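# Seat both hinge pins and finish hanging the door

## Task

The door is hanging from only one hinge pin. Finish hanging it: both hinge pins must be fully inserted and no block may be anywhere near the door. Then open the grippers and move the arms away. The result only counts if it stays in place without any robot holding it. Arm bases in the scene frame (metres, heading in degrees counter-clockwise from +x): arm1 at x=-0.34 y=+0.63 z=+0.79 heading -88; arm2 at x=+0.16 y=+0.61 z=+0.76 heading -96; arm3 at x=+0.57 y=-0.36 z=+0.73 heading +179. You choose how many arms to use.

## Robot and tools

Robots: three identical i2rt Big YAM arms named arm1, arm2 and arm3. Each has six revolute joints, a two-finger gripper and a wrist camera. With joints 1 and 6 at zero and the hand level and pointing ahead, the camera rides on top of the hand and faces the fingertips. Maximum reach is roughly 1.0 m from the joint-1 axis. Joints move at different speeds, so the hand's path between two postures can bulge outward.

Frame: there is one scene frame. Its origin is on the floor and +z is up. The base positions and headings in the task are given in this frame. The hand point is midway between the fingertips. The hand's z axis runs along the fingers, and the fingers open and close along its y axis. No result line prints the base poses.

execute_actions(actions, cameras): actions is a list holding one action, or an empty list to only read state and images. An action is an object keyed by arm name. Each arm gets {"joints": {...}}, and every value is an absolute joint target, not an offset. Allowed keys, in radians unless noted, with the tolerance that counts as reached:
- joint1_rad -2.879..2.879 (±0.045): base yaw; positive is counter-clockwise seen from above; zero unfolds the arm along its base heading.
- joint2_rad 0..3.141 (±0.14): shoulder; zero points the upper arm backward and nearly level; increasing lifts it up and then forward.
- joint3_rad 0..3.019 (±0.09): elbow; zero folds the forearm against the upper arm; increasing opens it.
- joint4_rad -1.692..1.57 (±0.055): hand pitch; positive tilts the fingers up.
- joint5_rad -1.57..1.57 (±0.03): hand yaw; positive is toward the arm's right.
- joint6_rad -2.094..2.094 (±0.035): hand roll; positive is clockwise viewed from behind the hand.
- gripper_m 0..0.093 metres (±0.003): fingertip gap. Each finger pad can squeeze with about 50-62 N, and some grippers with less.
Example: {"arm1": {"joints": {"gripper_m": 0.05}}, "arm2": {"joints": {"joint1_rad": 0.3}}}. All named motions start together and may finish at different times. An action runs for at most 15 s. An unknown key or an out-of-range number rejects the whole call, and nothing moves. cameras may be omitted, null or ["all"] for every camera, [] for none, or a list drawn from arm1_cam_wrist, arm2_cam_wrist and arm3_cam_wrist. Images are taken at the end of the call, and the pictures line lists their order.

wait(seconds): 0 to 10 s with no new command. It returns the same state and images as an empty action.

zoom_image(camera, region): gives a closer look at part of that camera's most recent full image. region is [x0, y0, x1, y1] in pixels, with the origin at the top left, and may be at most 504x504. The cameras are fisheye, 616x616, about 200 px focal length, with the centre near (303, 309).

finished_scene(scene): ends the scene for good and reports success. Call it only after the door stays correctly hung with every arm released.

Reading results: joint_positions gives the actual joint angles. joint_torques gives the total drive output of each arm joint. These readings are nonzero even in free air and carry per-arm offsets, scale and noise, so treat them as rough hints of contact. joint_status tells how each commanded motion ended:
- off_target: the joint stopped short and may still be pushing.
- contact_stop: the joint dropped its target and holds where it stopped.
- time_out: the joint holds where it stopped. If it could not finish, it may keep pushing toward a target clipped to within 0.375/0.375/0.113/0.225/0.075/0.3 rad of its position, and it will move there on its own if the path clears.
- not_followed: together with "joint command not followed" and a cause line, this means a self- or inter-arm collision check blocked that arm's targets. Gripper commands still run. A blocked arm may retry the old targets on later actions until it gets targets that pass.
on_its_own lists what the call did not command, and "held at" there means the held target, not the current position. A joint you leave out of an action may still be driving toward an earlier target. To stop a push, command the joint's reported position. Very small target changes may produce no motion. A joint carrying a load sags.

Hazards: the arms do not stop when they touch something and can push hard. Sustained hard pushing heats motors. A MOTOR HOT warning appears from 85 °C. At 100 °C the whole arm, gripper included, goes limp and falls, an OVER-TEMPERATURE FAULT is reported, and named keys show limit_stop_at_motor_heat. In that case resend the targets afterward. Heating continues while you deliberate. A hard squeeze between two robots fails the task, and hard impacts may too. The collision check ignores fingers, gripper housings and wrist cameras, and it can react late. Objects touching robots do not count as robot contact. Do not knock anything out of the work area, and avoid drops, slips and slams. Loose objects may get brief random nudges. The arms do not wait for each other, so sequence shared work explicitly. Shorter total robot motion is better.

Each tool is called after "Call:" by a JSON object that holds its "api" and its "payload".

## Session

Call:
{"api": "execute_actions", "payload": {"actions": []}}

Scene clock: 0.00 s.
Joint torques (N m, as the arm reports them, + toward a larger angle): no reading
Motor temperatures (°C, as the motors report them): arm1=[26 27 33 25 27 26] | arm2=[25 26 36 25 26 27] | arm3=[23 29 35 26 25 26]
arm1.joint_positions: joint1_rad=-0.055 joint2_rad=+0.643 joint3_rad=+1.691 joint4_rad=-1.598 joint5_rad=+0.138 joint6_rad=+0.024 gripper_m=+0.094
arm1.joint_status: not commanded
arm1.hand: x=-0.3743 y=+0.4685 z=+1.4090 quat_wxyz=(-0.303, -0.654, -0.578, +0.383) (m; scene frame)
arm2.joint_positions: joint1_rad=+0.045 joint2_rad=+0.388 joint3_rad=+1.584 joint4_rad=-1.589 joint5_rad=+0.134 joint6_rad=-0.670 gripper_m=+0.095
arm2.joint_status: not commanded
arm2.hand: x=+0.1315 y=+0.5519 z=+1.3614 quat_wxyz=(-0.178, -0.419, -0.715, +0.530) (m; scene frame)
arm3.joint_positions: joint1_rad=-0.872 joint2_rad=+0.338 joint3_rad=+1.335 joint4_rad=-1.462 joint5_rad=-0.086 joint6_rad=-0.705 gripper_m=+0.094
arm3.joint_status: not commanded
arm3.hand: x=+0.4871 y=-0.2787 z=+1.2580 quat_wxyz=(-0.350, +0.849, -0.055, -0.393) (m; scene frame)
pictures: arm1_cam_wrist, arm2_cam_wrist, arm3_cam_wrist
Images, in order (width x height): arm1_cam_wrist 616x616, arm2_cam_wrist 616x616, arm3_cam_wrist 616x616.

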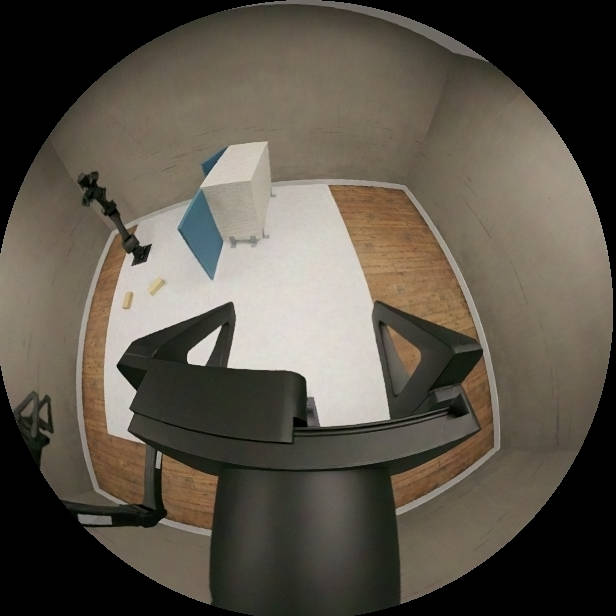

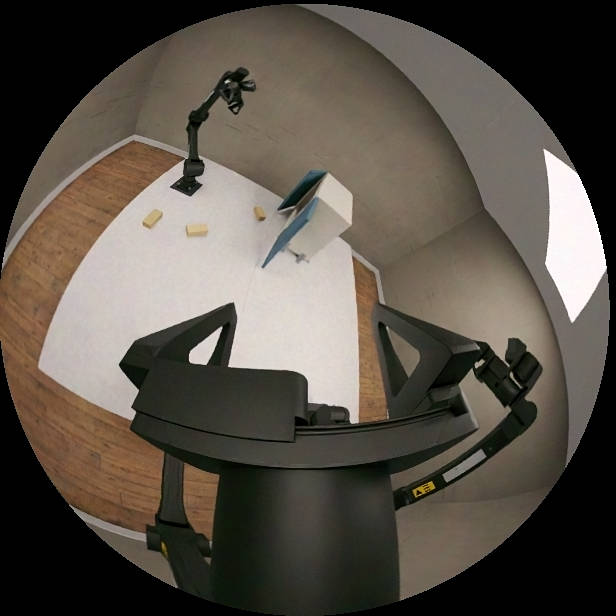

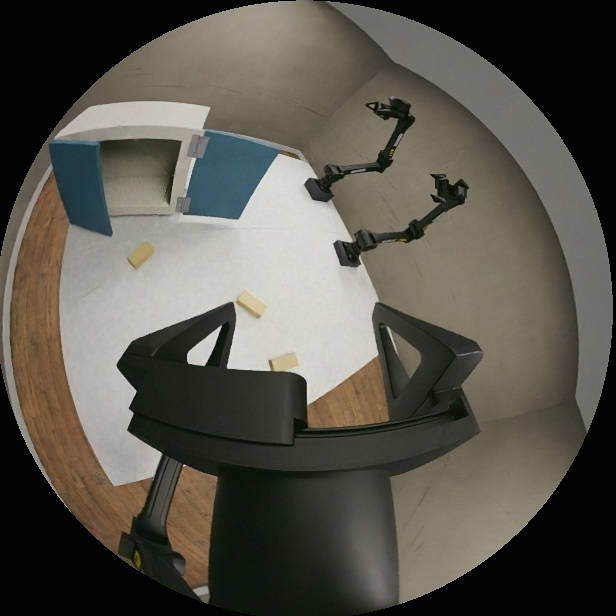

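Survey from above with arm3.

Call:
{"api": "execute_actions", "payload": {"actions": [{"arm3":{"joints":{"joint1_rad":0.1,"joint2_rad":1.16,"joint3_rad":1.35,"joint4_rad":-1.5,"joint5_rad":0,"joint6_rad":0}},"arm2":{"joints":{"joint1_rad":0.1,"joint2_rad":0.9,"joint3_rad":1.1,"joint4_rad":-1.4,"joint5_rad":0,"joint6_rad":0}}}], "cameras": ["arm3_cam_wrist","arm2_cam_wrist"]}}

Scene clock: 6.00 s.
Joint torques (N m, as the arm reports them, + toward a larger angle): arm1=[-0.22  3.73  6.77  1.65 -0.1  -0.02] | arm2=[-0.28 -3.16 13.1   1.2  -0.12  0.18] | arm3=[ 0.74 -7.01 10.34  0.54 -0.17  0.13]
Motor temperatures (°C, as the motors report them): arm1=[26 27 34 25 27 26] | arm2=[25 26 37 25 26 27] | arm3=[23 30 36 26 25 26]
arm1.joint_positions: joint1_rad=-0.055 joint2_rad=+0.643 joint3_rad=+1.691 joint4_rad=-1.598 joint5_rad=+0.138 joint6_rad=+0.024 gripper_m=+0.094
arm1.joint_status: not commanded
arm1.hand: x=-0.3743 y=+0.4685 z=+1.4090 quat_wxyz=(-0.303, -0.654, -0.578, +0.383) (m; scene frame)
arm2.joint_positions: joint1_rad=+0.093 joint2_rad=+0.896 joint3_rad=+1.071 joint4_rad=-1.410 joint5_rad=+0.004 joint6_rad=-0.009 gripper_m=+0.095
arm2.joint_status: all done
arm2.hand: x=+0.1547 y=+0.3157 z=+1.0674 quat_wxyz=(-0.120, -0.700, -0.693, +0.121) (m; scene frame)
arm3.joint_positions: joint1_rad=+0.096 joint2_rad=+1.168 joint3_rad=+1.335 joint4_rad=-1.491 joint5_rad=+0.001 joint6_rad=-0.008 gripper_m=+0.094
arm3.joint_status: all done
arm3.hand: x=+0.1985 y=-0.3868 z=+1.0578 quat_wxyz=(+0.003, +0.991, +0.044, -0.123) (m; scene frame)
pictures: arm2_cam_wrist, arm3_cam_wrist
Images, in order (width x height): arm2_cam_wrist 616x616, arm3_cam_wrist 616x616.

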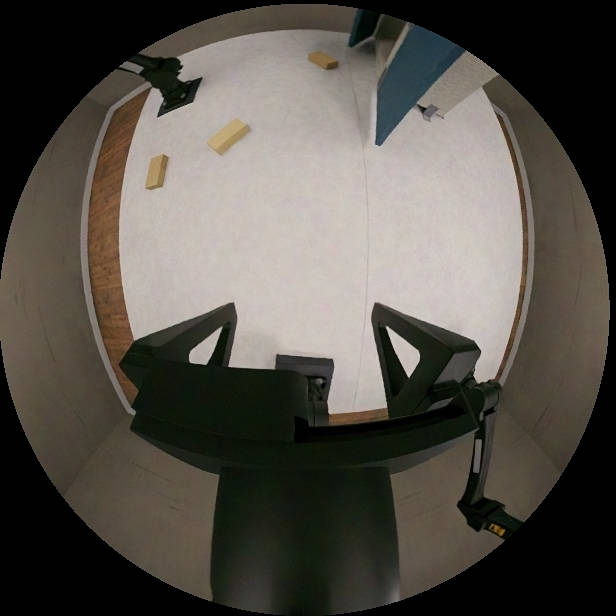

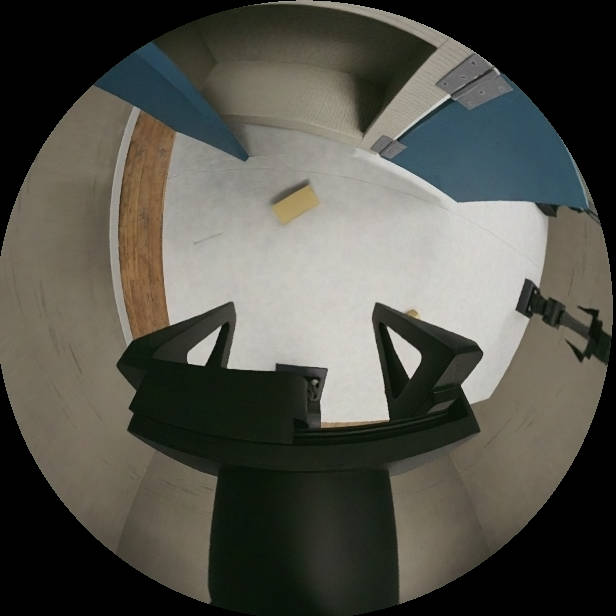

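Call:
{"api": "zoom_image", "payload": {"camera": "arm3_cam_wrist", "region": [160, 190, 280, 290]}}

Call:
{"api": "zoom_image", "payload": {"camera": "arm3_cam_wrist", "region": [340, 40, 540, 200]}}

Region (160, 190, 280, 290) of arm3_cam_wrist's 616x616 image, scaled by 4.200, with more detail than that image has.

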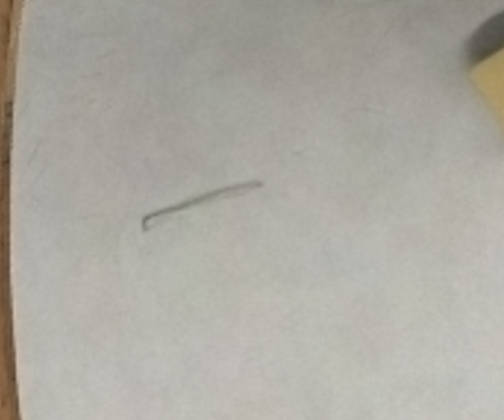

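Region (340, 40, 540, 200) of arm3_cam_wrist's 616x616 image, scaled by 2.520, with more detail than that image has; it fills the top 403 rows of this view, and the rest is white.

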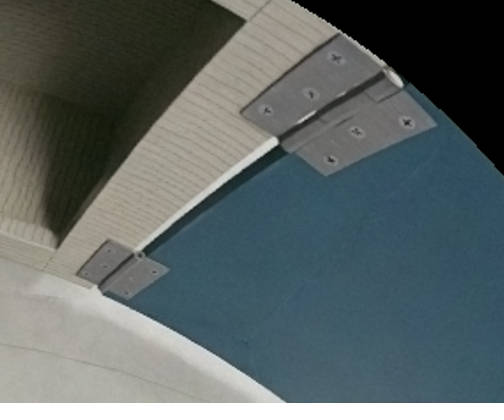

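Call:
{"api": "execute_actions", "payload": {"actions": [{"arm3":{"joints":{"joint1_rad":0.595,"joint2_rad":1.80,"joint3_rad":1.35,"joint4_rad":-1.12,"joint6_rad":-1.227,"gripper_m":0.04}}}], "cameras": ["arm3_cam_wrist"]}}

Scene clock: 24.70 s.
Joint torques (N m, as the arm reports them, + toward a larger angle): arm1=[-0.19  3.6   6.79  1.66 -0.09 -0.03] | arm2=[-0.02 -3.61 13.04  1.39 -0.14  0.2 ] | arm3=[ -0.87 -14.64   9.03   0.78  -0.23  -0.04]
Motor temperatures (°C, as the motors report them): arm1=[26 26 35 25 27 26] | arm2=[25 26 41 25 26 27] | arm3=[23 30 40 26 25 26]
arm1.joint_positions: joint1_rad=-0.055 joint2_rad=+0.643 joint3_rad=+1.691 joint4_rad=-1.598 joint5_rad=+0.138 joint6_rad=+0.024 gripper_m=+0.094
arm1.joint_status: not commanded
arm1.hand: x=-0.3743 y=+0.4685 z=+1.4090 quat_wxyz=(-0.303, -0.654, -0.578, +0.383) (m; scene frame)
arm2.joint_positions: joint1_rad=+0.093 joint2_rad=+0.896 joint3_rad=+1.071 joint4_rad=-1.410 joint5_rad=+0.004 joint6_rad=-0.009 gripper_m=+0.095
arm2.joint_status: not commanded
arm2.hand: x=+0.1547 y=+0.3157 z=+1.0674 quat_wxyz=(-0.120, -0.700, -0.693, +0.121) (m; scene frame)
arm3.joint_positions: joint1_rad=+0.608 joint2_rad=+1.812 joint3_rad=+1.335 joint4_rad=-1.130 joint5_rad=+0.000 joint6_rad=-1.219 gripper_m=+0.040
arm3.joint_status: all done
arm3.hand: x=+0.1476 y=-0.6409 z=+0.7876 quat_wxyz=(+0.005, +0.617, +0.787, +0.018) (m; scene frame)
pictures: arm3_cam_wrist
Images, in order (width x height): arm3_cam_wrist 616x616.

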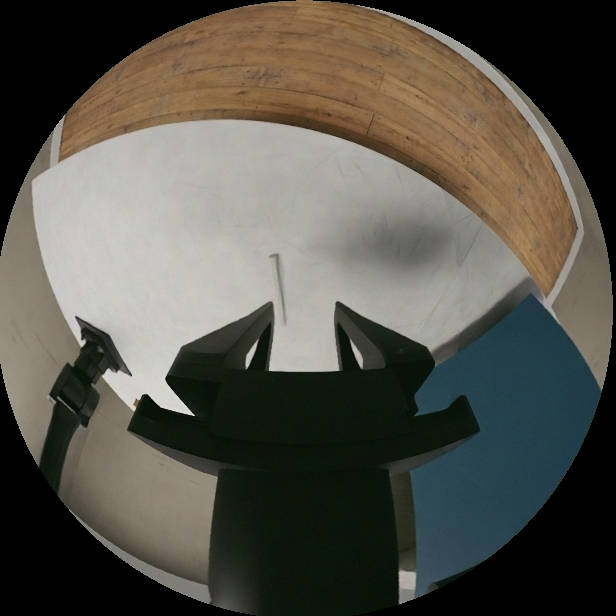

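Call:
{"api": "execute_actions", "payload": {"actions": [{"arm3":{"joints":{"joint1_rad":0.61,"joint2_rad":1.84,"joint3_rad":1.19,"joint4_rad":-0.955,"joint6_rad":-1.31,"gripper_m":0.035}}}], "cameras": ["arm3_cam_wrist"]}}

Scene clock: 36.40 s.
Joint torques (N m, as the arm reports them, + toward a larger angle): arm1=[-0.1   3.74  6.77  1.62 -0.08 -0.02] | arm2=[-0.35 -3.53 13.14  1.27 -0.15  0.2 ] | arm3=[  0.12 -12.38   6.92   0.91  -0.25  -0.01]
Motor temperatures (°C, as the motors report them): arm1=[26 26 35 25 27 26] | arm2=[25 26 42 25 26 27] | arm3=[23 32 40 26 25 26]
arm1.joint_positions: joint1_rad=-0.055 joint2_rad=+0.643 joint3_rad=+1.691 joint4_rad=-1.598 joint5_rad=+0.138 joint6_rad=+0.024 gripper_m=+0.094
arm1.joint_status: not commanded
arm1.hand: x=-0.3743 y=+0.4685 z=+1.4090 quat_wxyz=(-0.303, -0.654, -0.578, +0.383) (m; scene frame)
arm2.joint_positions: joint1_rad=+0.093 joint2_rad=+0.896 joint3_rad=+1.071 joint4_rad=-1.410 joint5_rad=+0.004 joint6_rad=-0.009 gripper_m=+0.095
arm2.joint_status: not commanded
arm2.hand: x=+0.1547 y=+0.3157 z=+1.0674 quat_wxyz=(-0.120, -0.700, -0.693, +0.121) (m; scene frame)
arm3.joint_positions: joint1_rad=+0.608 joint2_rad=+1.828 joint3_rad=+1.191 joint4_rad=-0.966 joint5_rad=+0.001 joint6_rad=-1.302 gripper_m=+0.035
arm3.joint_status: all done
arm3.hand: x=+0.1689 y=-0.6264 z=+0.7333 quat_wxyz=(+0.005, +0.584, +0.811, +0.016) (m; scene frame)
pictures: arm3_cam_wrist
Images, in order (width x height): arm3_cam_wrist 616x616.

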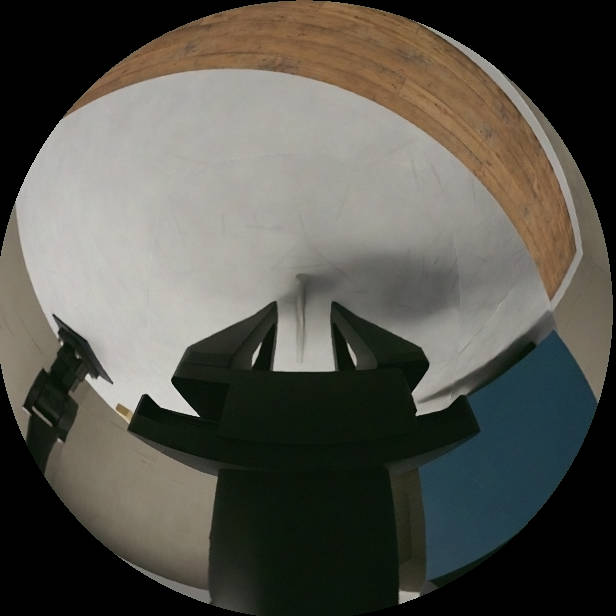

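Well centred. Lower a touch and close.

Call:
{"api": "execute_actions", "payload": {"actions": [{"arm3":{"joints":{"joint2_rad":1.87}}}], "cameras": []}}

Call:
{"api": "execute_actions", "payload": {"actions": [{"arm3":{"joints":{"gripper_m":0.0}}}], "cameras": []}}

Call:
{"api": "execute_actions", "payload": {"actions": [{"arm3":{"joints":{"joint2_rad":1.45,"joint3_rad":1.0,"joint4_rad":-0.9}}}], "cameras": ["arm3_cam_wrist"]}}

Scene clock: 41.90 s.
Joint torques (N m, as the arm reports them, + toward a larger angle): arm1=[-0.2   3.55  6.8   1.63 -0.08 -0.02] | arm2=[-0.13 -3.25 13.13  1.2  -0.15  0.2 ] | arm3=[ 0.45 -9.75  6.96  0.7  -0.27 -0.01]
Motor temperatures (°C, as the motors report them): arm1=[26 26 35 25 27 26] | arm2=[25 26 42 25 26 27] | arm3=[23 32 40 26 25 26]
arm1.joint_positions: joint1_rad=-0.055 joint2_rad=+0.643 joint3_rad=+1.691 joint4_rad=-1.598 joint5_rad=+0.138 joint6_rad=+0.024 gripper_m=+0.094
arm1.joint_status: not commanded
arm1.hand: x=-0.3743 y=+0.4685 z=+1.4090 quat_wxyz=(-0.303, -0.654, -0.578, +0.383) (m; scene frame)
arm2.joint_positions: joint1_rad=+0.093 joint2_rad=+0.896 joint3_rad=+1.071 joint4_rad=-1.410 joint5_rad=+0.004 joint6_rad=-0.009 gripper_m=+0.095
arm2.joint_status: not commanded
arm2.hand: x=+0.1547 y=+0.3157 z=+1.0674 quat_wxyz=(-0.120, -0.700, -0.693, +0.121) (m; scene frame)
arm3.joint_positions: joint1_rad=+0.608 joint2_rad=+1.829 joint3_rad=+1.191 joint4_rad=-0.966 joint5_rad=+0.001 joint6_rad=-1.302 gripper_m=+0.035
arm3.joint_status: all done
arm3.hand: x=+0.1691 y=-0.6263 z=+0.7325 quat_wxyz=(+0.005, +0.584, +0.812, +0.016) (m; scene frame)
pictures: none
No camera images: the call's "cameras" was empty. Leave "cameras" out to get every camera's image.

Scene clock: 42.43 s.
Joint torques (N m, as the arm reports them, + toward a larger angle): arm1=[-0.2   3.58  6.76  1.62 -0.09 -0.02] | arm2=[ 0.3  -3.19 13.12  1.12 -0.12  0.22] | arm3=[  0.26 -10.15   7.01   0.58  -0.25  -0.04]
Motor temperatures (°C, as the motors report them): arm1=[26 26 35 25 27 26] | arm2=[25 26 42 25 26 27] | arm3=[23 32 40 26 25 26]
arm1.joint_positions: joint1_rad=-0.055 joint2_rad=+0.643 joint3_rad=+1.691 joint4_rad=-1.598 joint5_rad=+0.138 joint6_rad=+0.024 gripper_m=+0.094
arm1.joint_status: not commanded
arm1.hand: x=-0.3743 y=+0.4685 z=+1.4090 quat_wxyz=(-0.303, -0.654, -0.578, +0.383) (m; scene frame)
arm2.joint_positions: joint1_rad=+0.093 joint2_rad=+0.896 joint3_rad=+1.071 joint4_rad=-1.410 joint5_rad=+0.004 joint6_rad=-0.009 gripper_m=+0.095
arm2.joint_status: not commanded
arm2.hand: x=+0.1547 y=+0.3157 z=+1.0674 quat_wxyz=(-0.120, -0.700, -0.693, +0.121) (m; scene frame)
arm3.joint_positions: joint1_rad=+0.608 joint2_rad=+1.831 joint3_rad=+1.191 joint4_rad=-0.961 joint5_rad=+0.001 joint6_rad=-1.302 gripper_m=+0.002
arm3.joint_status: all done
arm3.hand: x=+0.1683 y=-0.6268 z=+0.7319 quat_wxyz=(+0.005, +0.584, +0.812, +0.015) (m; scene frame)
pictures: none
No camera images: the call's "cameras" was empty. Leave "cameras" out to get every camera's image.

Scene clock: 43.63 s.
Joint torques (N m, as the arm reports them, + toward a larger angle): arm1=[-0.17  3.54  6.84  1.65 -0.1  -0.03] | arm2=[ 0.41 -3.48 13.09  1.21 -0.13  0.23] | arm3=[ 0.15 -8.96  9.2   1.09 -0.25 -0.03]
Motor temperatures (°C, as the motors report them): arm1=[26 26 35 25 27 26] | arm2=[25 26 42 25 26 27] | arm3=[23 32 40 26 25 26]
arm1.joint_positions: joint1_rad=-0.055 joint2_rad=+0.643 joint3_rad=+1.691 joint4_rad=-1.598 joint5_rad=+0.138 joint6_rad=+0.024 gripper_m=+0.094
arm1.joint_status: not commanded
arm1.hand: x=-0.3743 y=+0.4685 z=+1.4090 quat_wxyz=(-0.303, -0.654, -0.578, +0.383) (m; scene frame)
arm2.joint_positions: joint1_rad=+0.093 joint2_rad=+0.896 joint3_rad=+1.071 joint4_rad=-1.410 joint5_rad=+0.004 joint6_rad=-0.009 gripper_m=+0.095
arm2.joint_status: not commanded
arm2.hand: x=+0.1547 y=+0.3157 z=+1.0674 quat_wxyz=(-0.120, -0.700, -0.693, +0.121) (m; scene frame)
arm3.joint_positions: joint1_rad=+0.608 joint2_rad=+1.437 joint3_rad=+0.989 joint4_rad=-0.907 joint5_rad=+0.001 joint6_rad=-1.303 gripper_m=+0.002
arm3.joint_status: all done
arm3.hand: x=+0.2082 y=-0.6001 z=+0.8358 quat_wxyz=(-0.038, +0.580, +0.807, -0.100) (m; scene frame)
pictures: arm3_cam_wrist
Images, in order (width x height): arm3_cam_wrist 616x616.

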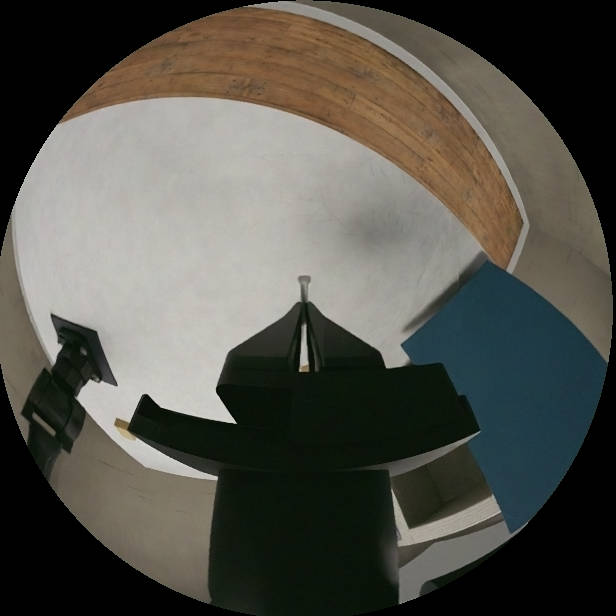

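Call:
{"api": "execute_actions", "payload": {"actions": [{"arm3":{"joints":{"joint1_rad":-0.19,"joint2_rad":1.40,"joint3_rad":0.63,"joint4_rad":0.77,"joint6_rad":0.0}},"arm2":{"joints":{"joint1_rad":0.3,"joint2_rad":0.5,"joint3_rad":0.8}},"arm1":{"joints":{"joint1_rad":0.3,"joint2_rad":1.37,"joint3_rad":0.40,"joint4_rad":0.74,"joint5_rad":0,"joint6_rad":0}}}], "cameras": ["arm3_cam_wrist","arm1_cam_wrist"]}}

Scene clock: 51.87 s.
Joint torques (N m, as the arm reports them, + toward a larger angle): arm1=[-0.04 -8.8   6.05  2.4  -0.22 -0.22] | arm2=[-0.18  1.3  10.26  1.53 -0.03  0.19] | arm3=[ 0.03 -8.76  8.2   2.54 -0.15  0.15]
Motor temperatures (°C, as the motors report them): arm1=[26 26 36 25 27 26] | arm2=[25 26 42 25 26 27] | arm3=[23 31 40 26 25 26]
arm1.joint_positions: joint1_rad=+0.302 joint2_rad=+1.379 joint3_rad=+0.395 joint4_rad=+0.717 joint5_rad=+0.002 joint6_rad=+0.015 gripper_m=+0.094
arm1.joint_status: all done
arm1.hand: x=-0.1906 y=+0.1904 z=+0.9256 quat_wxyz=(-0.498, -0.467, -0.645, +0.344) (m; scene frame)
arm2.joint_positions: joint1_rad=+0.296 joint2_rad=+0.497 joint3_rad=+0.804 joint4_rad=-1.409 joint5_rad=+0.002 joint6_rad=-0.008 gripper_m=+0.095
arm2.joint_status: all done
arm2.hand: x=+0.1968 y=+0.4175 z=+1.0311 quat_wxyz=(-0.182, -0.618, -0.750, +0.150) (m; scene frame)
arm3.joint_positions: joint1_rad=-0.187 joint2_rad=+1.409 joint3_rad=+0.625 joint4_rad=+0.748 joint5_rad=+0.000 joint6_rad=-0.008 gripper_m=+0.002
arm3.joint_status: all done
arm3.hand: x=+0.0370 y=-0.2475 z=+0.9636 quat_wxyz=(-0.073, +0.716, -0.070, -0.691) (m; scene frame)
pictures: arm1_cam_wrist, arm3_cam_wrist
Images, in order (width x height): arm1_cam_wrist 616x616, arm3_cam_wrist 616x616.

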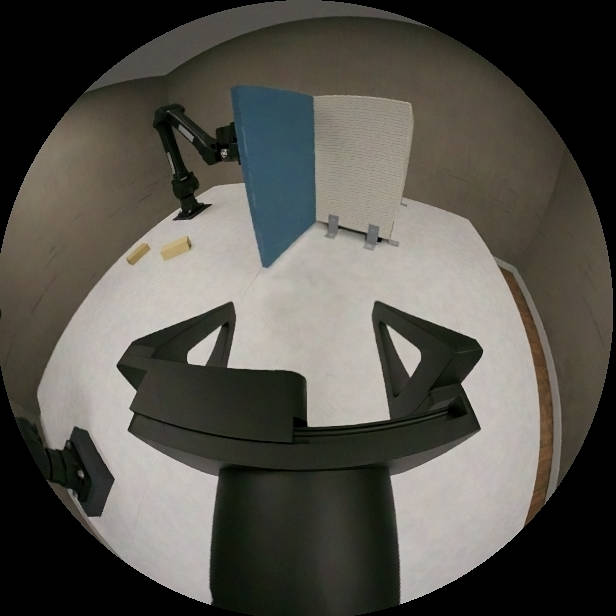

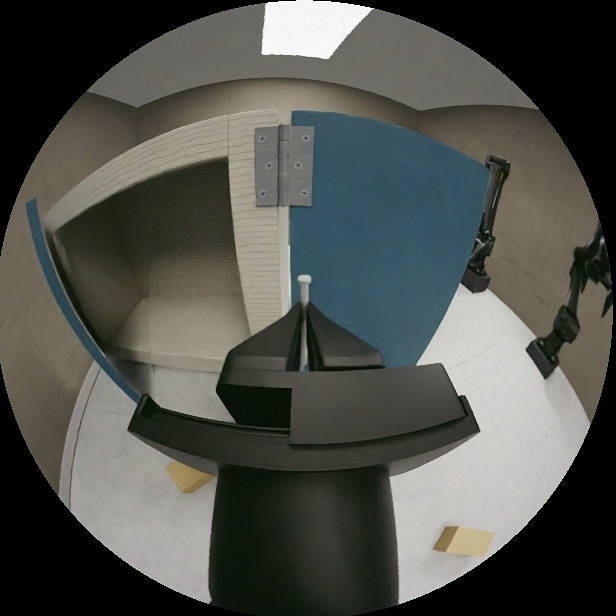

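Call:
{"api": "execute_actions", "payload": {"actions": [{"arm3":{"joints":{"joint1_rad":-0.155,"joint2_rad":1.60,"joint3_rad":0.80,"joint4_rad":0.83}}}], "cameras": ["arm3_cam_wrist"]}}

Call:
{"api": "zoom_image", "payload": {"camera": "arm3_cam_wrist", "region": [250, 240, 360, 380]}}

Scene clock: 66.37 s.
Joint torques (N m, as the arm reports them, + toward a larger angle): arm1=[-0.31 -8.64  6.05  2.37 -0.21 -0.2 ] | arm2=[-0.03  1.05 10.33  1.43 -0.05  0.22] | arm3=[ 1.25 -9.86 10.66  2.55 -0.12  0.1 ]
Motor temperatures (°C, as the motors report them): arm1=[26 26 35 25 27 26] | arm2=[25 26 41 25 26 27] | arm3=[23 31 40 27 25 26]
arm1.joint_positions: joint1_rad=+0.302 joint2_rad=+1.379 joint3_rad=+0.395 joint4_rad=+0.717 joint5_rad=+0.002 joint6_rad=+0.015 gripper_m=+0.094
arm1.joint_status: not commanded
arm1.hand: x=-0.1906 y=+0.1904 z=+0.9256 quat_wxyz=(-0.498, -0.467, -0.645, +0.344) (m; scene frame)
arm2.joint_positions: joint1_rad=+0.296 joint2_rad=+0.497 joint3_rad=+0.804 joint4_rad=-1.409 joint5_rad=+0.002 joint6_rad=-0.008 gripper_m=+0.095
arm2.joint_status: not commanded
arm2.hand: x=+0.1968 y=+0.4175 z=+1.0311 quat_wxyz=(-0.182, -0.618, -0.750, +0.150) (m; scene frame)
arm3.joint_positions: joint1_rad=-0.167 joint2_rad=+1.600 joint3_rad=+0.763 joint4_rad=+0.810 joint5_rad=+0.000 joint6_rad=-0.008 gripper_m=+0.002
arm3.joint_status: all done
arm3.hand: x=-0.0224 y=-0.2477 z=+0.9435 quat_wxyz=(-0.067, +0.714, -0.062, -0.694) (m; scene frame)
pictures: arm3_cam_wrist
Images, in order (width x height): arm3_cam_wrist 616x616.

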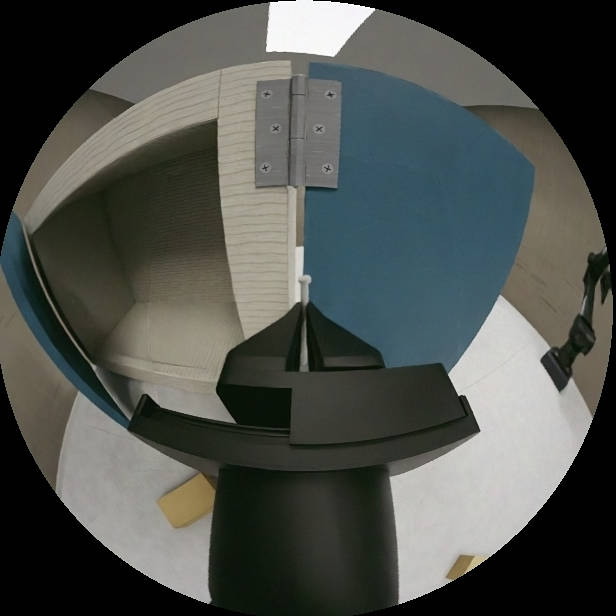

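Region (250, 240, 360, 380) of arm3_cam_wrist's 616x616 image, scaled by 3.600, with more detail than that image has; it fills the left 396 columns of this view, and the rest is white.

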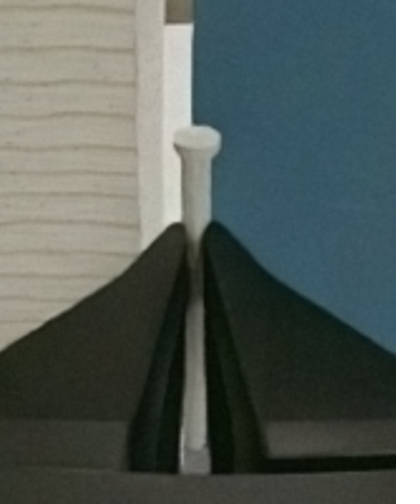

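Call:
{"api": "execute_actions", "payload": {"actions": [{"arm3":{"joints":{"joint1_rad":-0.148,"joint2_rad":1.63,"joint3_rad":0.83,"joint4_rad":0.83}}}], "cameras": ["arm3_cam_wrist"]}}

Call:
{"api": "zoom_image", "payload": {"camera": "arm3_cam_wrist", "region": [250, 240, 360, 380]}}

Scene clock: 72.77 s.
Joint torques (N m, as the arm reports them, + toward a larger angle): arm1=[-0.41 -8.55  6.09  2.36 -0.21 -0.21] | arm2=[-0.57  1.04 10.38  1.45 -0.06  0.21] | arm3=[ 1.29 -9.65 11.14  2.59 -0.14  0.12]
Motor temperatures (°C, as the motors report them): arm1=[26 26 35 25 27 26] | arm2=[25 26 41 25 26 27] | arm3=[23 31 41 27 25 26]
arm1.joint_positions: joint1_rad=+0.302 joint2_rad=+1.379 joint3_rad=+0.395 joint4_rad=+0.717 joint5_rad=+0.002 joint6_rad=+0.015 gripper_m=+0.094
arm1.joint_status: not commanded
arm1.hand: x=-0.1906 y=+0.1904 z=+0.9256 quat_wxyz=(-0.498, -0.467, -0.645, +0.344) (m; scene frame)
arm2.joint_positions: joint1_rad=+0.296 joint2_rad=+0.497 joint3_rad=+0.804 joint4_rad=-1.409 joint5_rad=+0.002 joint6_rad=-0.008 gripper_m=+0.095
arm2.joint_status: not commanded
arm2.hand: x=+0.1968 y=+0.4175 z=+1.0311 quat_wxyz=(-0.182, -0.618, -0.750, +0.150) (m; scene frame)
arm3.joint_positions: joint1_rad=-0.162 joint2_rad=+1.614 joint3_rad=+0.786 joint4_rad=+0.810 joint5_rad=+0.000 joint6_rad=-0.008 gripper_m=+0.002
arm3.joint_status: all done
arm3.hand: x=-0.0307 y=-0.2487 z=+0.9467 quat_wxyz=(-0.065, +0.711, -0.061, -0.697) (m; scene frame)
pictures: arm3_cam_wrist
Images, in order (width x height): arm3_cam_wrist 616x616.

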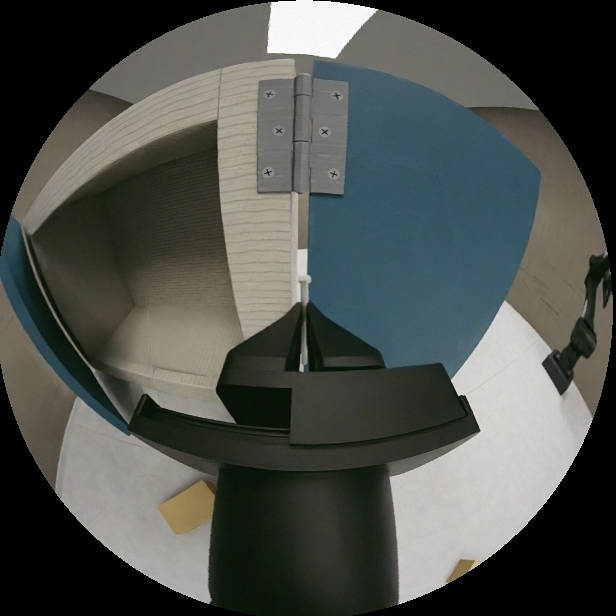

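Region (250, 240, 360, 380) of arm3_cam_wrist's 616x616 image, scaled by 3.600, with more detail than that image has; it fills the left 396 columns of this view, and the rest is white.

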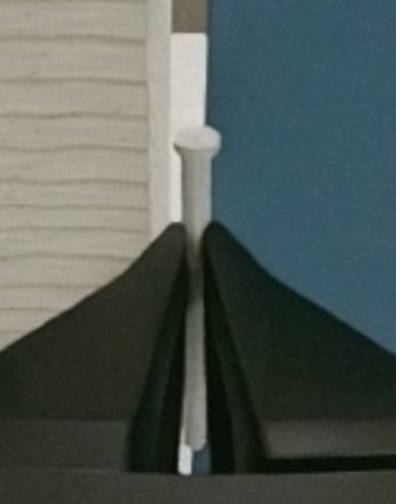

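Call:
{"api": "execute_actions", "payload": {"actions": [{"arm3":{"joints":{"joint3_rad":0.85,"joint4_rad":0.80}}}], "cameras": ["arm3_cam_wrist"]}}

Scene clock: 78.67 s.
Joint torques (N m, as the arm reports them, + toward a larger angle): arm1=[-0.42 -8.61  6.07  2.45 -0.22 -0.23] | arm2=[-0.72  1.26 10.32  1.51 -0.05  0.19] | arm3=[ 1.26 -9.87 11.37  1.47 -0.14  0.1 ]
Motor temperatures (°C, as the motors report them): arm1=[26 26 35 25 27 26] | arm2=[25 26 41 25 26 27] | arm3=[23 31 42 27 25 26]
arm1.joint_positions: joint1_rad=+0.302 joint2_rad=+1.379 joint3_rad=+0.395 joint4_rad=+0.717 joint5_rad=+0.002 joint6_rad=+0.015 gripper_m=+0.094
arm1.joint_status: not commanded
arm1.hand: x=-0.1906 y=+0.1904 z=+0.9256 quat_wxyz=(-0.498, -0.467, -0.645, +0.344) (m; scene frame)
arm2.joint_positions: joint1_rad=+0.296 joint2_rad=+0.497 joint3_rad=+0.804 joint4_rad=-1.409 joint5_rad=+0.002 joint6_rad=-0.008 gripper_m=+0.095
arm2.joint_status: not commanded
arm2.hand: x=+0.1968 y=+0.4175 z=+1.0311 quat_wxyz=(-0.182, -0.618, -0.750, +0.150) (m; scene frame)
arm3.joint_positions: joint1_rad=-0.162 joint2_rad=+1.615 joint3_rad=+0.806 joint4_rad=+0.810 joint5_rad=+0.000 joint6_rad=-0.008 gripper_m=+0.002
arm3.joint_status: all done
arm3.hand: x=-0.0364 y=-0.2477 z=+0.9565 quat_wxyz=(-0.066, +0.704, -0.060, -0.704) (m; scene frame)
pictures: arm3_cam_wrist
Images, in order (width x height): arm3_cam_wrist 616x616.

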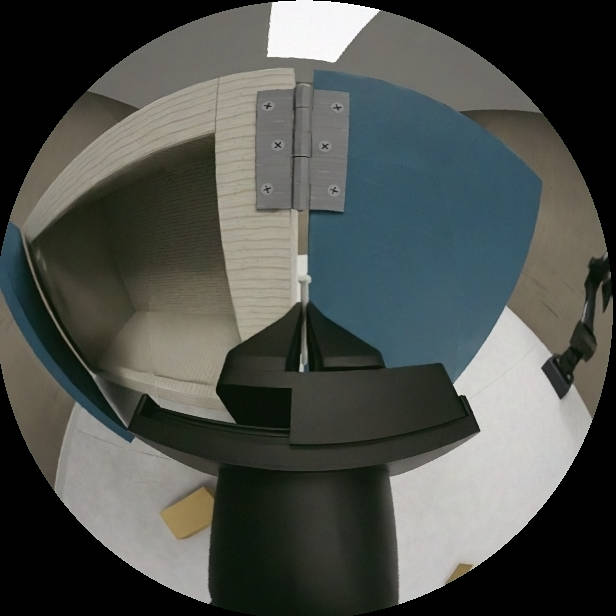

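Call:
{"api": "execute_actions", "payload": {"actions": [{"arm3":{"joints":{"joint2_rad":1.72,"joint3_rad":0.84,"joint4_rad":0.89}}}], "cameras": ["arm3_cam_wrist"]}}

Call:
{"api": "zoom_image", "payload": {"camera": "arm3_cam_wrist", "region": [250, 240, 360, 380]}}

Scene clock: 86.77 s.
Joint torques (N m, as the arm reports them, + toward a larger angle): arm1=[-0.42 -8.61  6.06  2.43 -0.21 -0.21] | arm2=[-0.62  1.65 10.29  1.34 -0.06  0.2 ] | arm3=[  1.64 -11.43   9.59   2.57  -0.16   0.13]
Motor temperatures (°C, as the motors report them): arm1=[26 26 35 25 27 26] | arm2=[25 26 41 25 26 27] | arm3=[23 31 43 27 25 26]
arm1.joint_positions: joint1_rad=+0.302 joint2_rad=+1.379 joint3_rad=+0.395 joint4_rad=+0.717 joint5_rad=+0.002 joint6_rad=+0.015 gripper_m=+0.094
arm1.joint_status: not commanded
arm1.hand: x=-0.1906 y=+0.1904 z=+0.9256 quat_wxyz=(-0.498, -0.467, -0.645, +0.344) (m; scene frame)
arm2.joint_positions: joint1_rad=+0.296 joint2_rad=+0.497 joint3_rad=+0.804 joint4_rad=-1.409 joint5_rad=+0.002 joint6_rad=-0.008 gripper_m=+0.095
arm2.joint_status: not commanded
arm2.hand: x=+0.1968 y=+0.4175 z=+1.0311 quat_wxyz=(-0.182, -0.618, -0.750, +0.150) (m; scene frame)
arm3.joint_positions: joint1_rad=-0.162 joint2_rad=+1.721 joint3_rad=+0.806 joint4_rad=+0.868 joint5_rad=+0.000 joint6_rad=-0.008 gripper_m=+0.002
arm3.joint_status: all done
arm3.hand: x=-0.0445 y=-0.2462 z=+0.9071 quat_wxyz=(-0.064, +0.721, -0.061, -0.687) (m; scene frame)
pictures: arm3_cam_wrist
Images, in order (width x height): arm3_cam_wrist 616x616.

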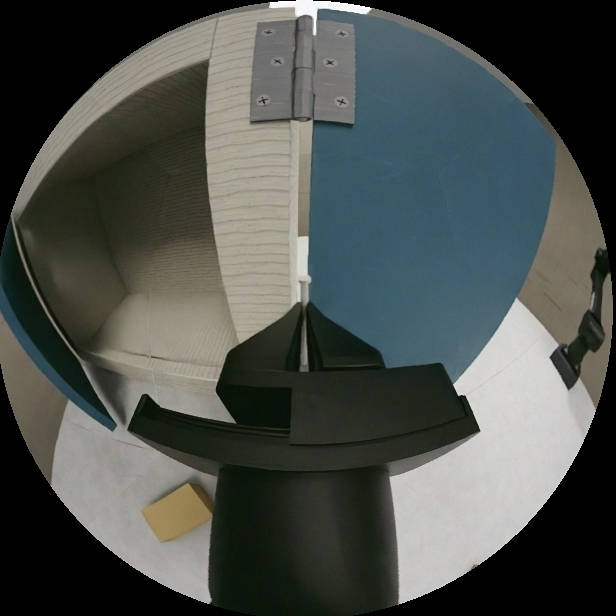

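Region (250, 240, 360, 380) of arm3_cam_wrist's 616x616 image, scaled by 3.600, with more detail than that image has; it fills the left 396 columns of this view, and the rest is white.

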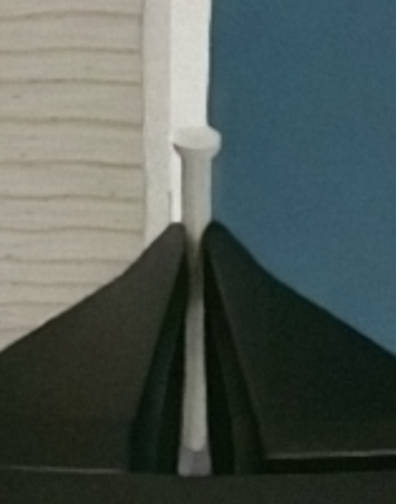

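Call:
{"api": "execute_actions", "payload": {"actions": [{"arm3":{"joints":{"joint2_rad":1.79,"joint3_rad":0.80,"joint4_rad":0.96}}}], "cameras": ["arm3_cam_wrist"]}}

Call:
{"api": "zoom_image", "payload": {"camera": "arm3_cam_wrist", "region": [250, 240, 360, 380]}}

Scene clock: 90.83 s.
Joint torques (N m, as the arm reports them, + toward a larger angle): arm1=[-0.23 -8.57  6.06  2.38 -0.21 -0.21] | arm2=[-0.43  1.05 10.33  1.56 -0.03  0.2 ] | arm3=[  1.54 -11.12   6.47   2.5   -0.2    0.12]
Motor temperatures (°C, as the motors report them): arm1=[26 26 35 25 27 26] | arm2=[25 26 41 25 26 27] | arm3=[23 31 43 27 25 26]
arm1.joint_positions: joint1_rad=+0.302 joint2_rad=+1.379 joint3_rad=+0.395 joint4_rad=+0.717 joint5_rad=+0.002 joint6_rad=+0.015 gripper_m=+0.094
arm1.joint_status: not commanded
arm1.hand: x=-0.1906 y=+0.1904 z=+0.9256 quat_wxyz=(-0.498, -0.467, -0.645, +0.344) (m; scene frame)
arm2.joint_positions: joint1_rad=+0.296 joint2_rad=+0.497 joint3_rad=+0.804 joint4_rad=-1.409 joint5_rad=+0.002 joint6_rad=-0.008 gripper_m=+0.095
arm2.joint_status: not commanded
arm2.hand: x=+0.1968 y=+0.4175 z=+1.0311 quat_wxyz=(-0.182, -0.618, -0.750, +0.150) (m; scene frame)
arm3.joint_positions: joint1_rad=-0.162 joint2_rad=+1.776 joint3_rad=+0.802 joint4_rad=+0.941 joint5_rad=+0.002 joint6_rad=-0.008 gripper_m=+0.002
arm3.joint_status: all done
arm3.hand: x=-0.0461 y=-0.2456 z=+0.8899 quat_wxyz=(-0.066, +0.716, -0.062, -0.692) (m; scene frame)
pictures: arm3_cam_wrist
Images, in order (width x height): arm3_cam_wrist 616x616.

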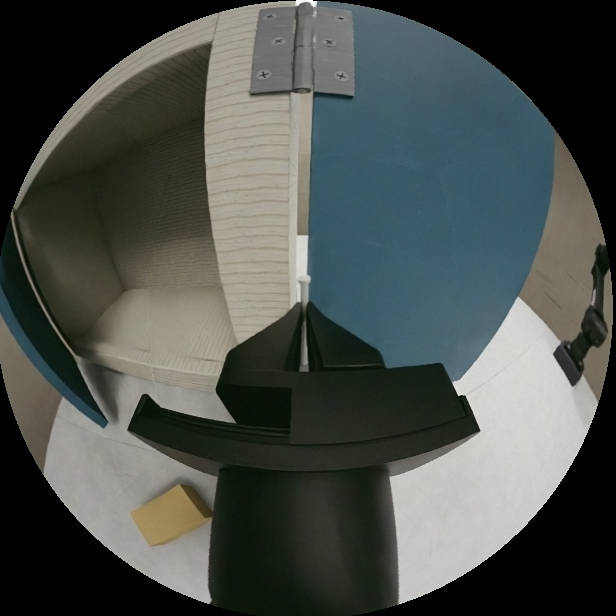

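Region (250, 240, 360, 380) of arm3_cam_wrist's 616x616 image, scaled by 3.600, with more detail than that image has; it fills the left 396 columns of this view, and the rest is white.

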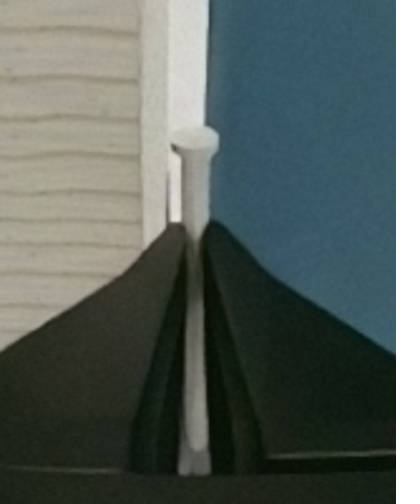

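Call:
{"api": "execute_actions", "payload": {"actions": []}}

Scene clock: 112.37 s.
Joint torques (N m, as the arm reports them, + toward a larger angle): arm1=[-0.32 -8.69  6.04  2.38 -0.21 -0.21] | arm2=[-0.52  1.16 10.41  1.56 -0.04  0.21] | arm3=[  1.4  -11.03   6.34   2.52  -0.21   0.12]
Motor temperatures (°C, as the motors report them): arm1=[26 26 35 25 27 26] | arm2=[25 26 41 25 26 27] | arm3=[23 32 40 27 25 26]
arm1.joint_positions: joint1_rad=+0.302 joint2_rad=+1.379 joint3_rad=+0.395 joint4_rad=+0.717 joint5_rad=+0.002 joint6_rad=+0.015 gripper_m=+0.094
arm1.joint_status: not commanded
arm1.hand: x=-0.1906 y=+0.1904 z=+0.9256 quat_wxyz=(-0.498, -0.467, -0.645, +0.344) (m; scene frame)
arm2.joint_positions: joint1_rad=+0.296 joint2_rad=+0.497 joint3_rad=+0.804 joint4_rad=-1.409 joint5_rad=+0.002 joint6_rad=-0.008 gripper_m=+0.095
arm2.joint_status: not commanded
arm2.hand: x=+0.1968 y=+0.4175 z=+1.0311 quat_wxyz=(-0.182, -0.618, -0.750, +0.150) (m; scene frame)
arm3.joint_positions: joint1_rad=-0.162 joint2_rad=+1.776 joint3_rad=+0.802 joint4_rad=+0.941 joint5_rad=+0.002 joint6_rad=-0.008 gripper_m=+0.002
arm3.joint_status: all done
arm3.hand: x=-0.0461 y=-0.2456 z=+0.8899 quat_wxyz=(-0.066, +0.716, -0.062, -0.692) (m; scene frame)
pictures: arm1_cam_wrist, arm2_cam_wrist, arm3_cam_wrist
Images, in order (width x height): arm1_cam_wrist 616x616, arm2_cam_wrist 616x616, arm3_cam_wrist 616x616.

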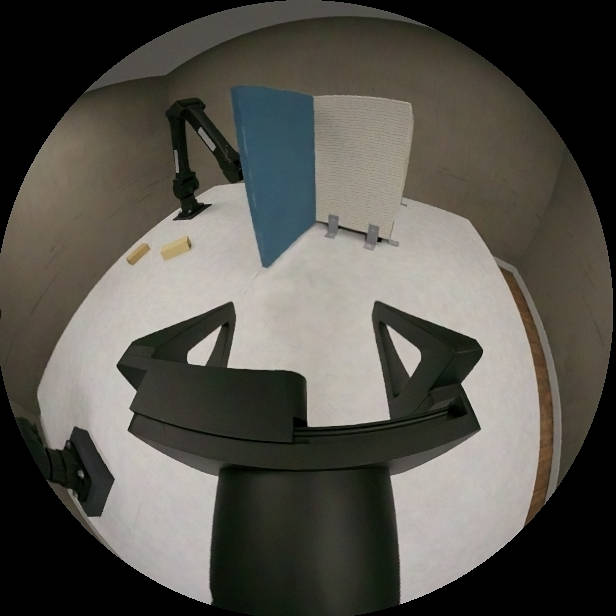

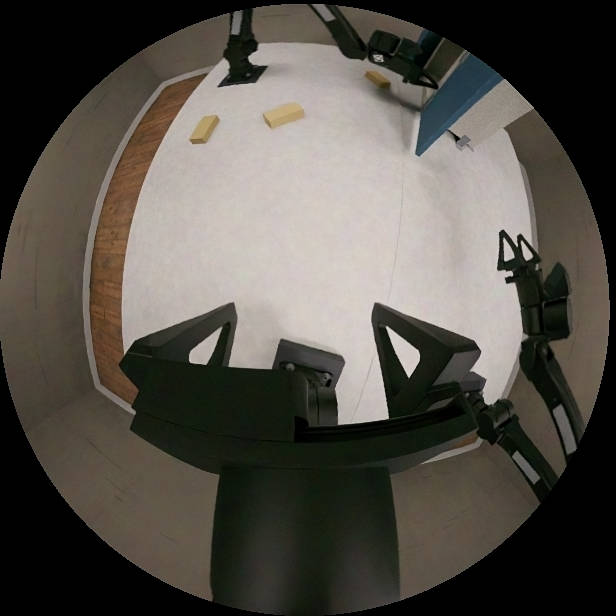

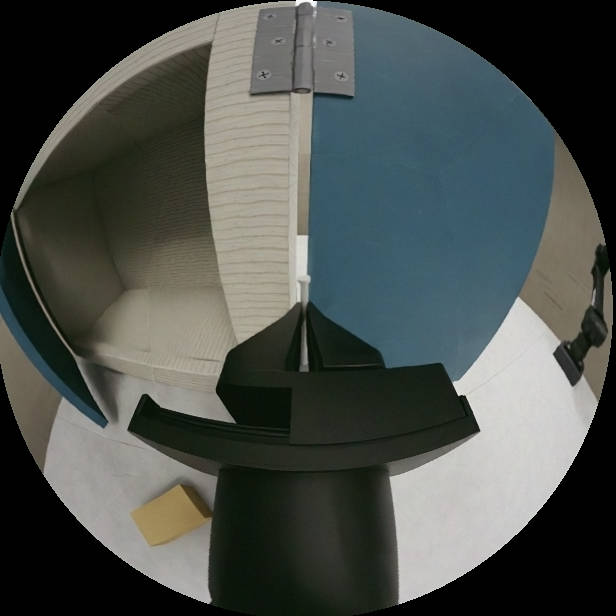

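Lower further.

Call:
{"api": "execute_actions", "payload": {"actions": [{"arm3":{"joints":{"joint2_rad":1.85,"joint4_rad":1.01}},"arm1":{"joints":{"joint1_rad":0.5}}}]}}

Scene clock: 115.93 s.
Joint torques (N m, as the arm reports them, + toward a larger angle): arm1=[-0.31 -8.55  6.08  2.36 -0.15 -0.2 ] | arm2=[-0.3   1.27 10.23  1.44 -0.06  0.19] | arm3=[  1.32 -10.95   5.8    2.37  -0.4    0.13]
Motor temperatures (°C, as the motors report them): arm1=[26 26 35 25 27 26] | arm2=[25 26 41 25 26 27] | arm3=[23 32 40 27 25 26]
arm1.joint_positions: joint1_rad=+0.503 joint2_rad=+1.379 joint3_rad=+0.395 joint4_rad=+0.717 joint5_rad=+0.000 joint6_rad=+0.014 gripper_m=+0.094
arm1.joint_status: all done
arm1.hand: x=-0.1059 y=+0.2301 z=+0.9263 quat_wxyz=(-0.531, -0.399, -0.688, +0.292) (m; scene frame)
arm2.joint_positions: joint1_rad=+0.296 joint2_rad=+0.497 joint3_rad=+0.804 joint4_rad=-1.409 joint5_rad=+0.002 joint6_rad=-0.008 gripper_m=+0.095
arm2.joint_status: not commanded
arm2.hand: x=+0.1968 y=+0.4175 z=+1.0311 quat_wxyz=(-0.182, -0.618, -0.750, +0.150) (m; scene frame)
arm3.joint_positions: joint1_rad=-0.162 joint2_rad=+1.834 joint3_rad=+0.802 joint4_rad=+0.992 joint5_rad=+0.006 joint6_rad=-0.008 gripper_m=+0.002
arm3.joint_status: all done
arm3.hand: x=-0.0476 y=-0.2446 z=+0.8677 quat_wxyz=(-0.067, +0.718, -0.063, -0.690) (m; scene frame)
pictures: arm1_cam_wrist, arm2_cam_wrist, arm3_cam_wrist
Images, in order (width x height): arm1_cam_wrist 616x616, arm2_cam_wrist 616x616, arm3_cam_wrist 616x616.

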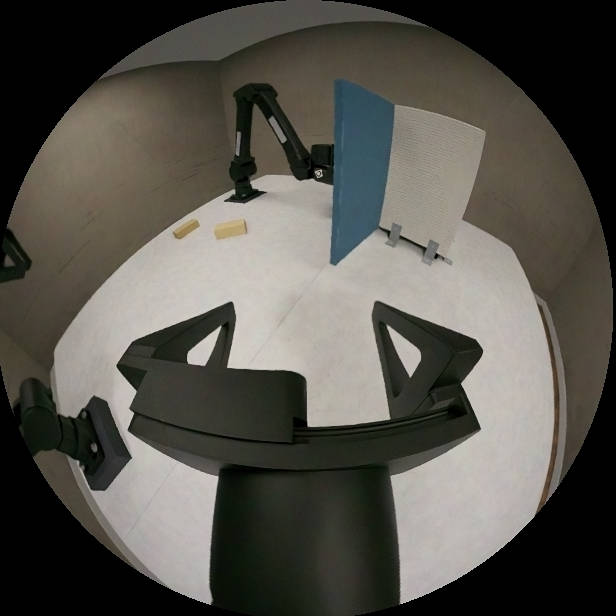

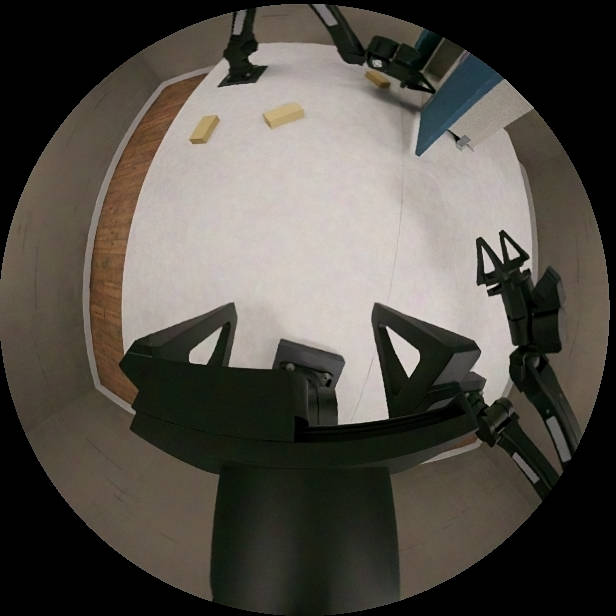

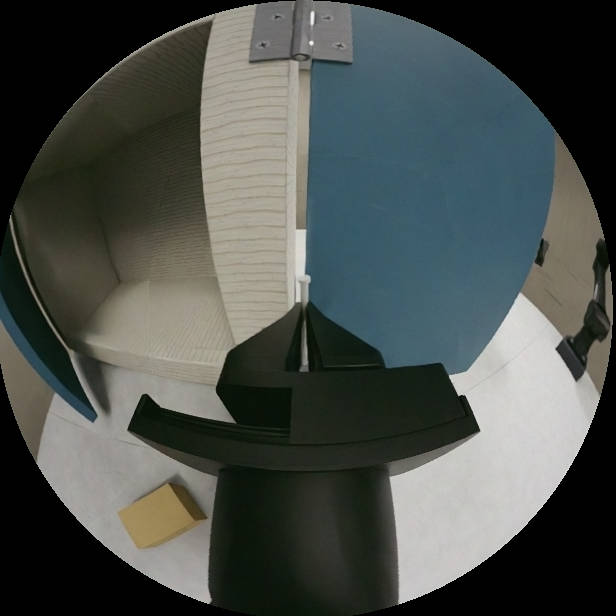

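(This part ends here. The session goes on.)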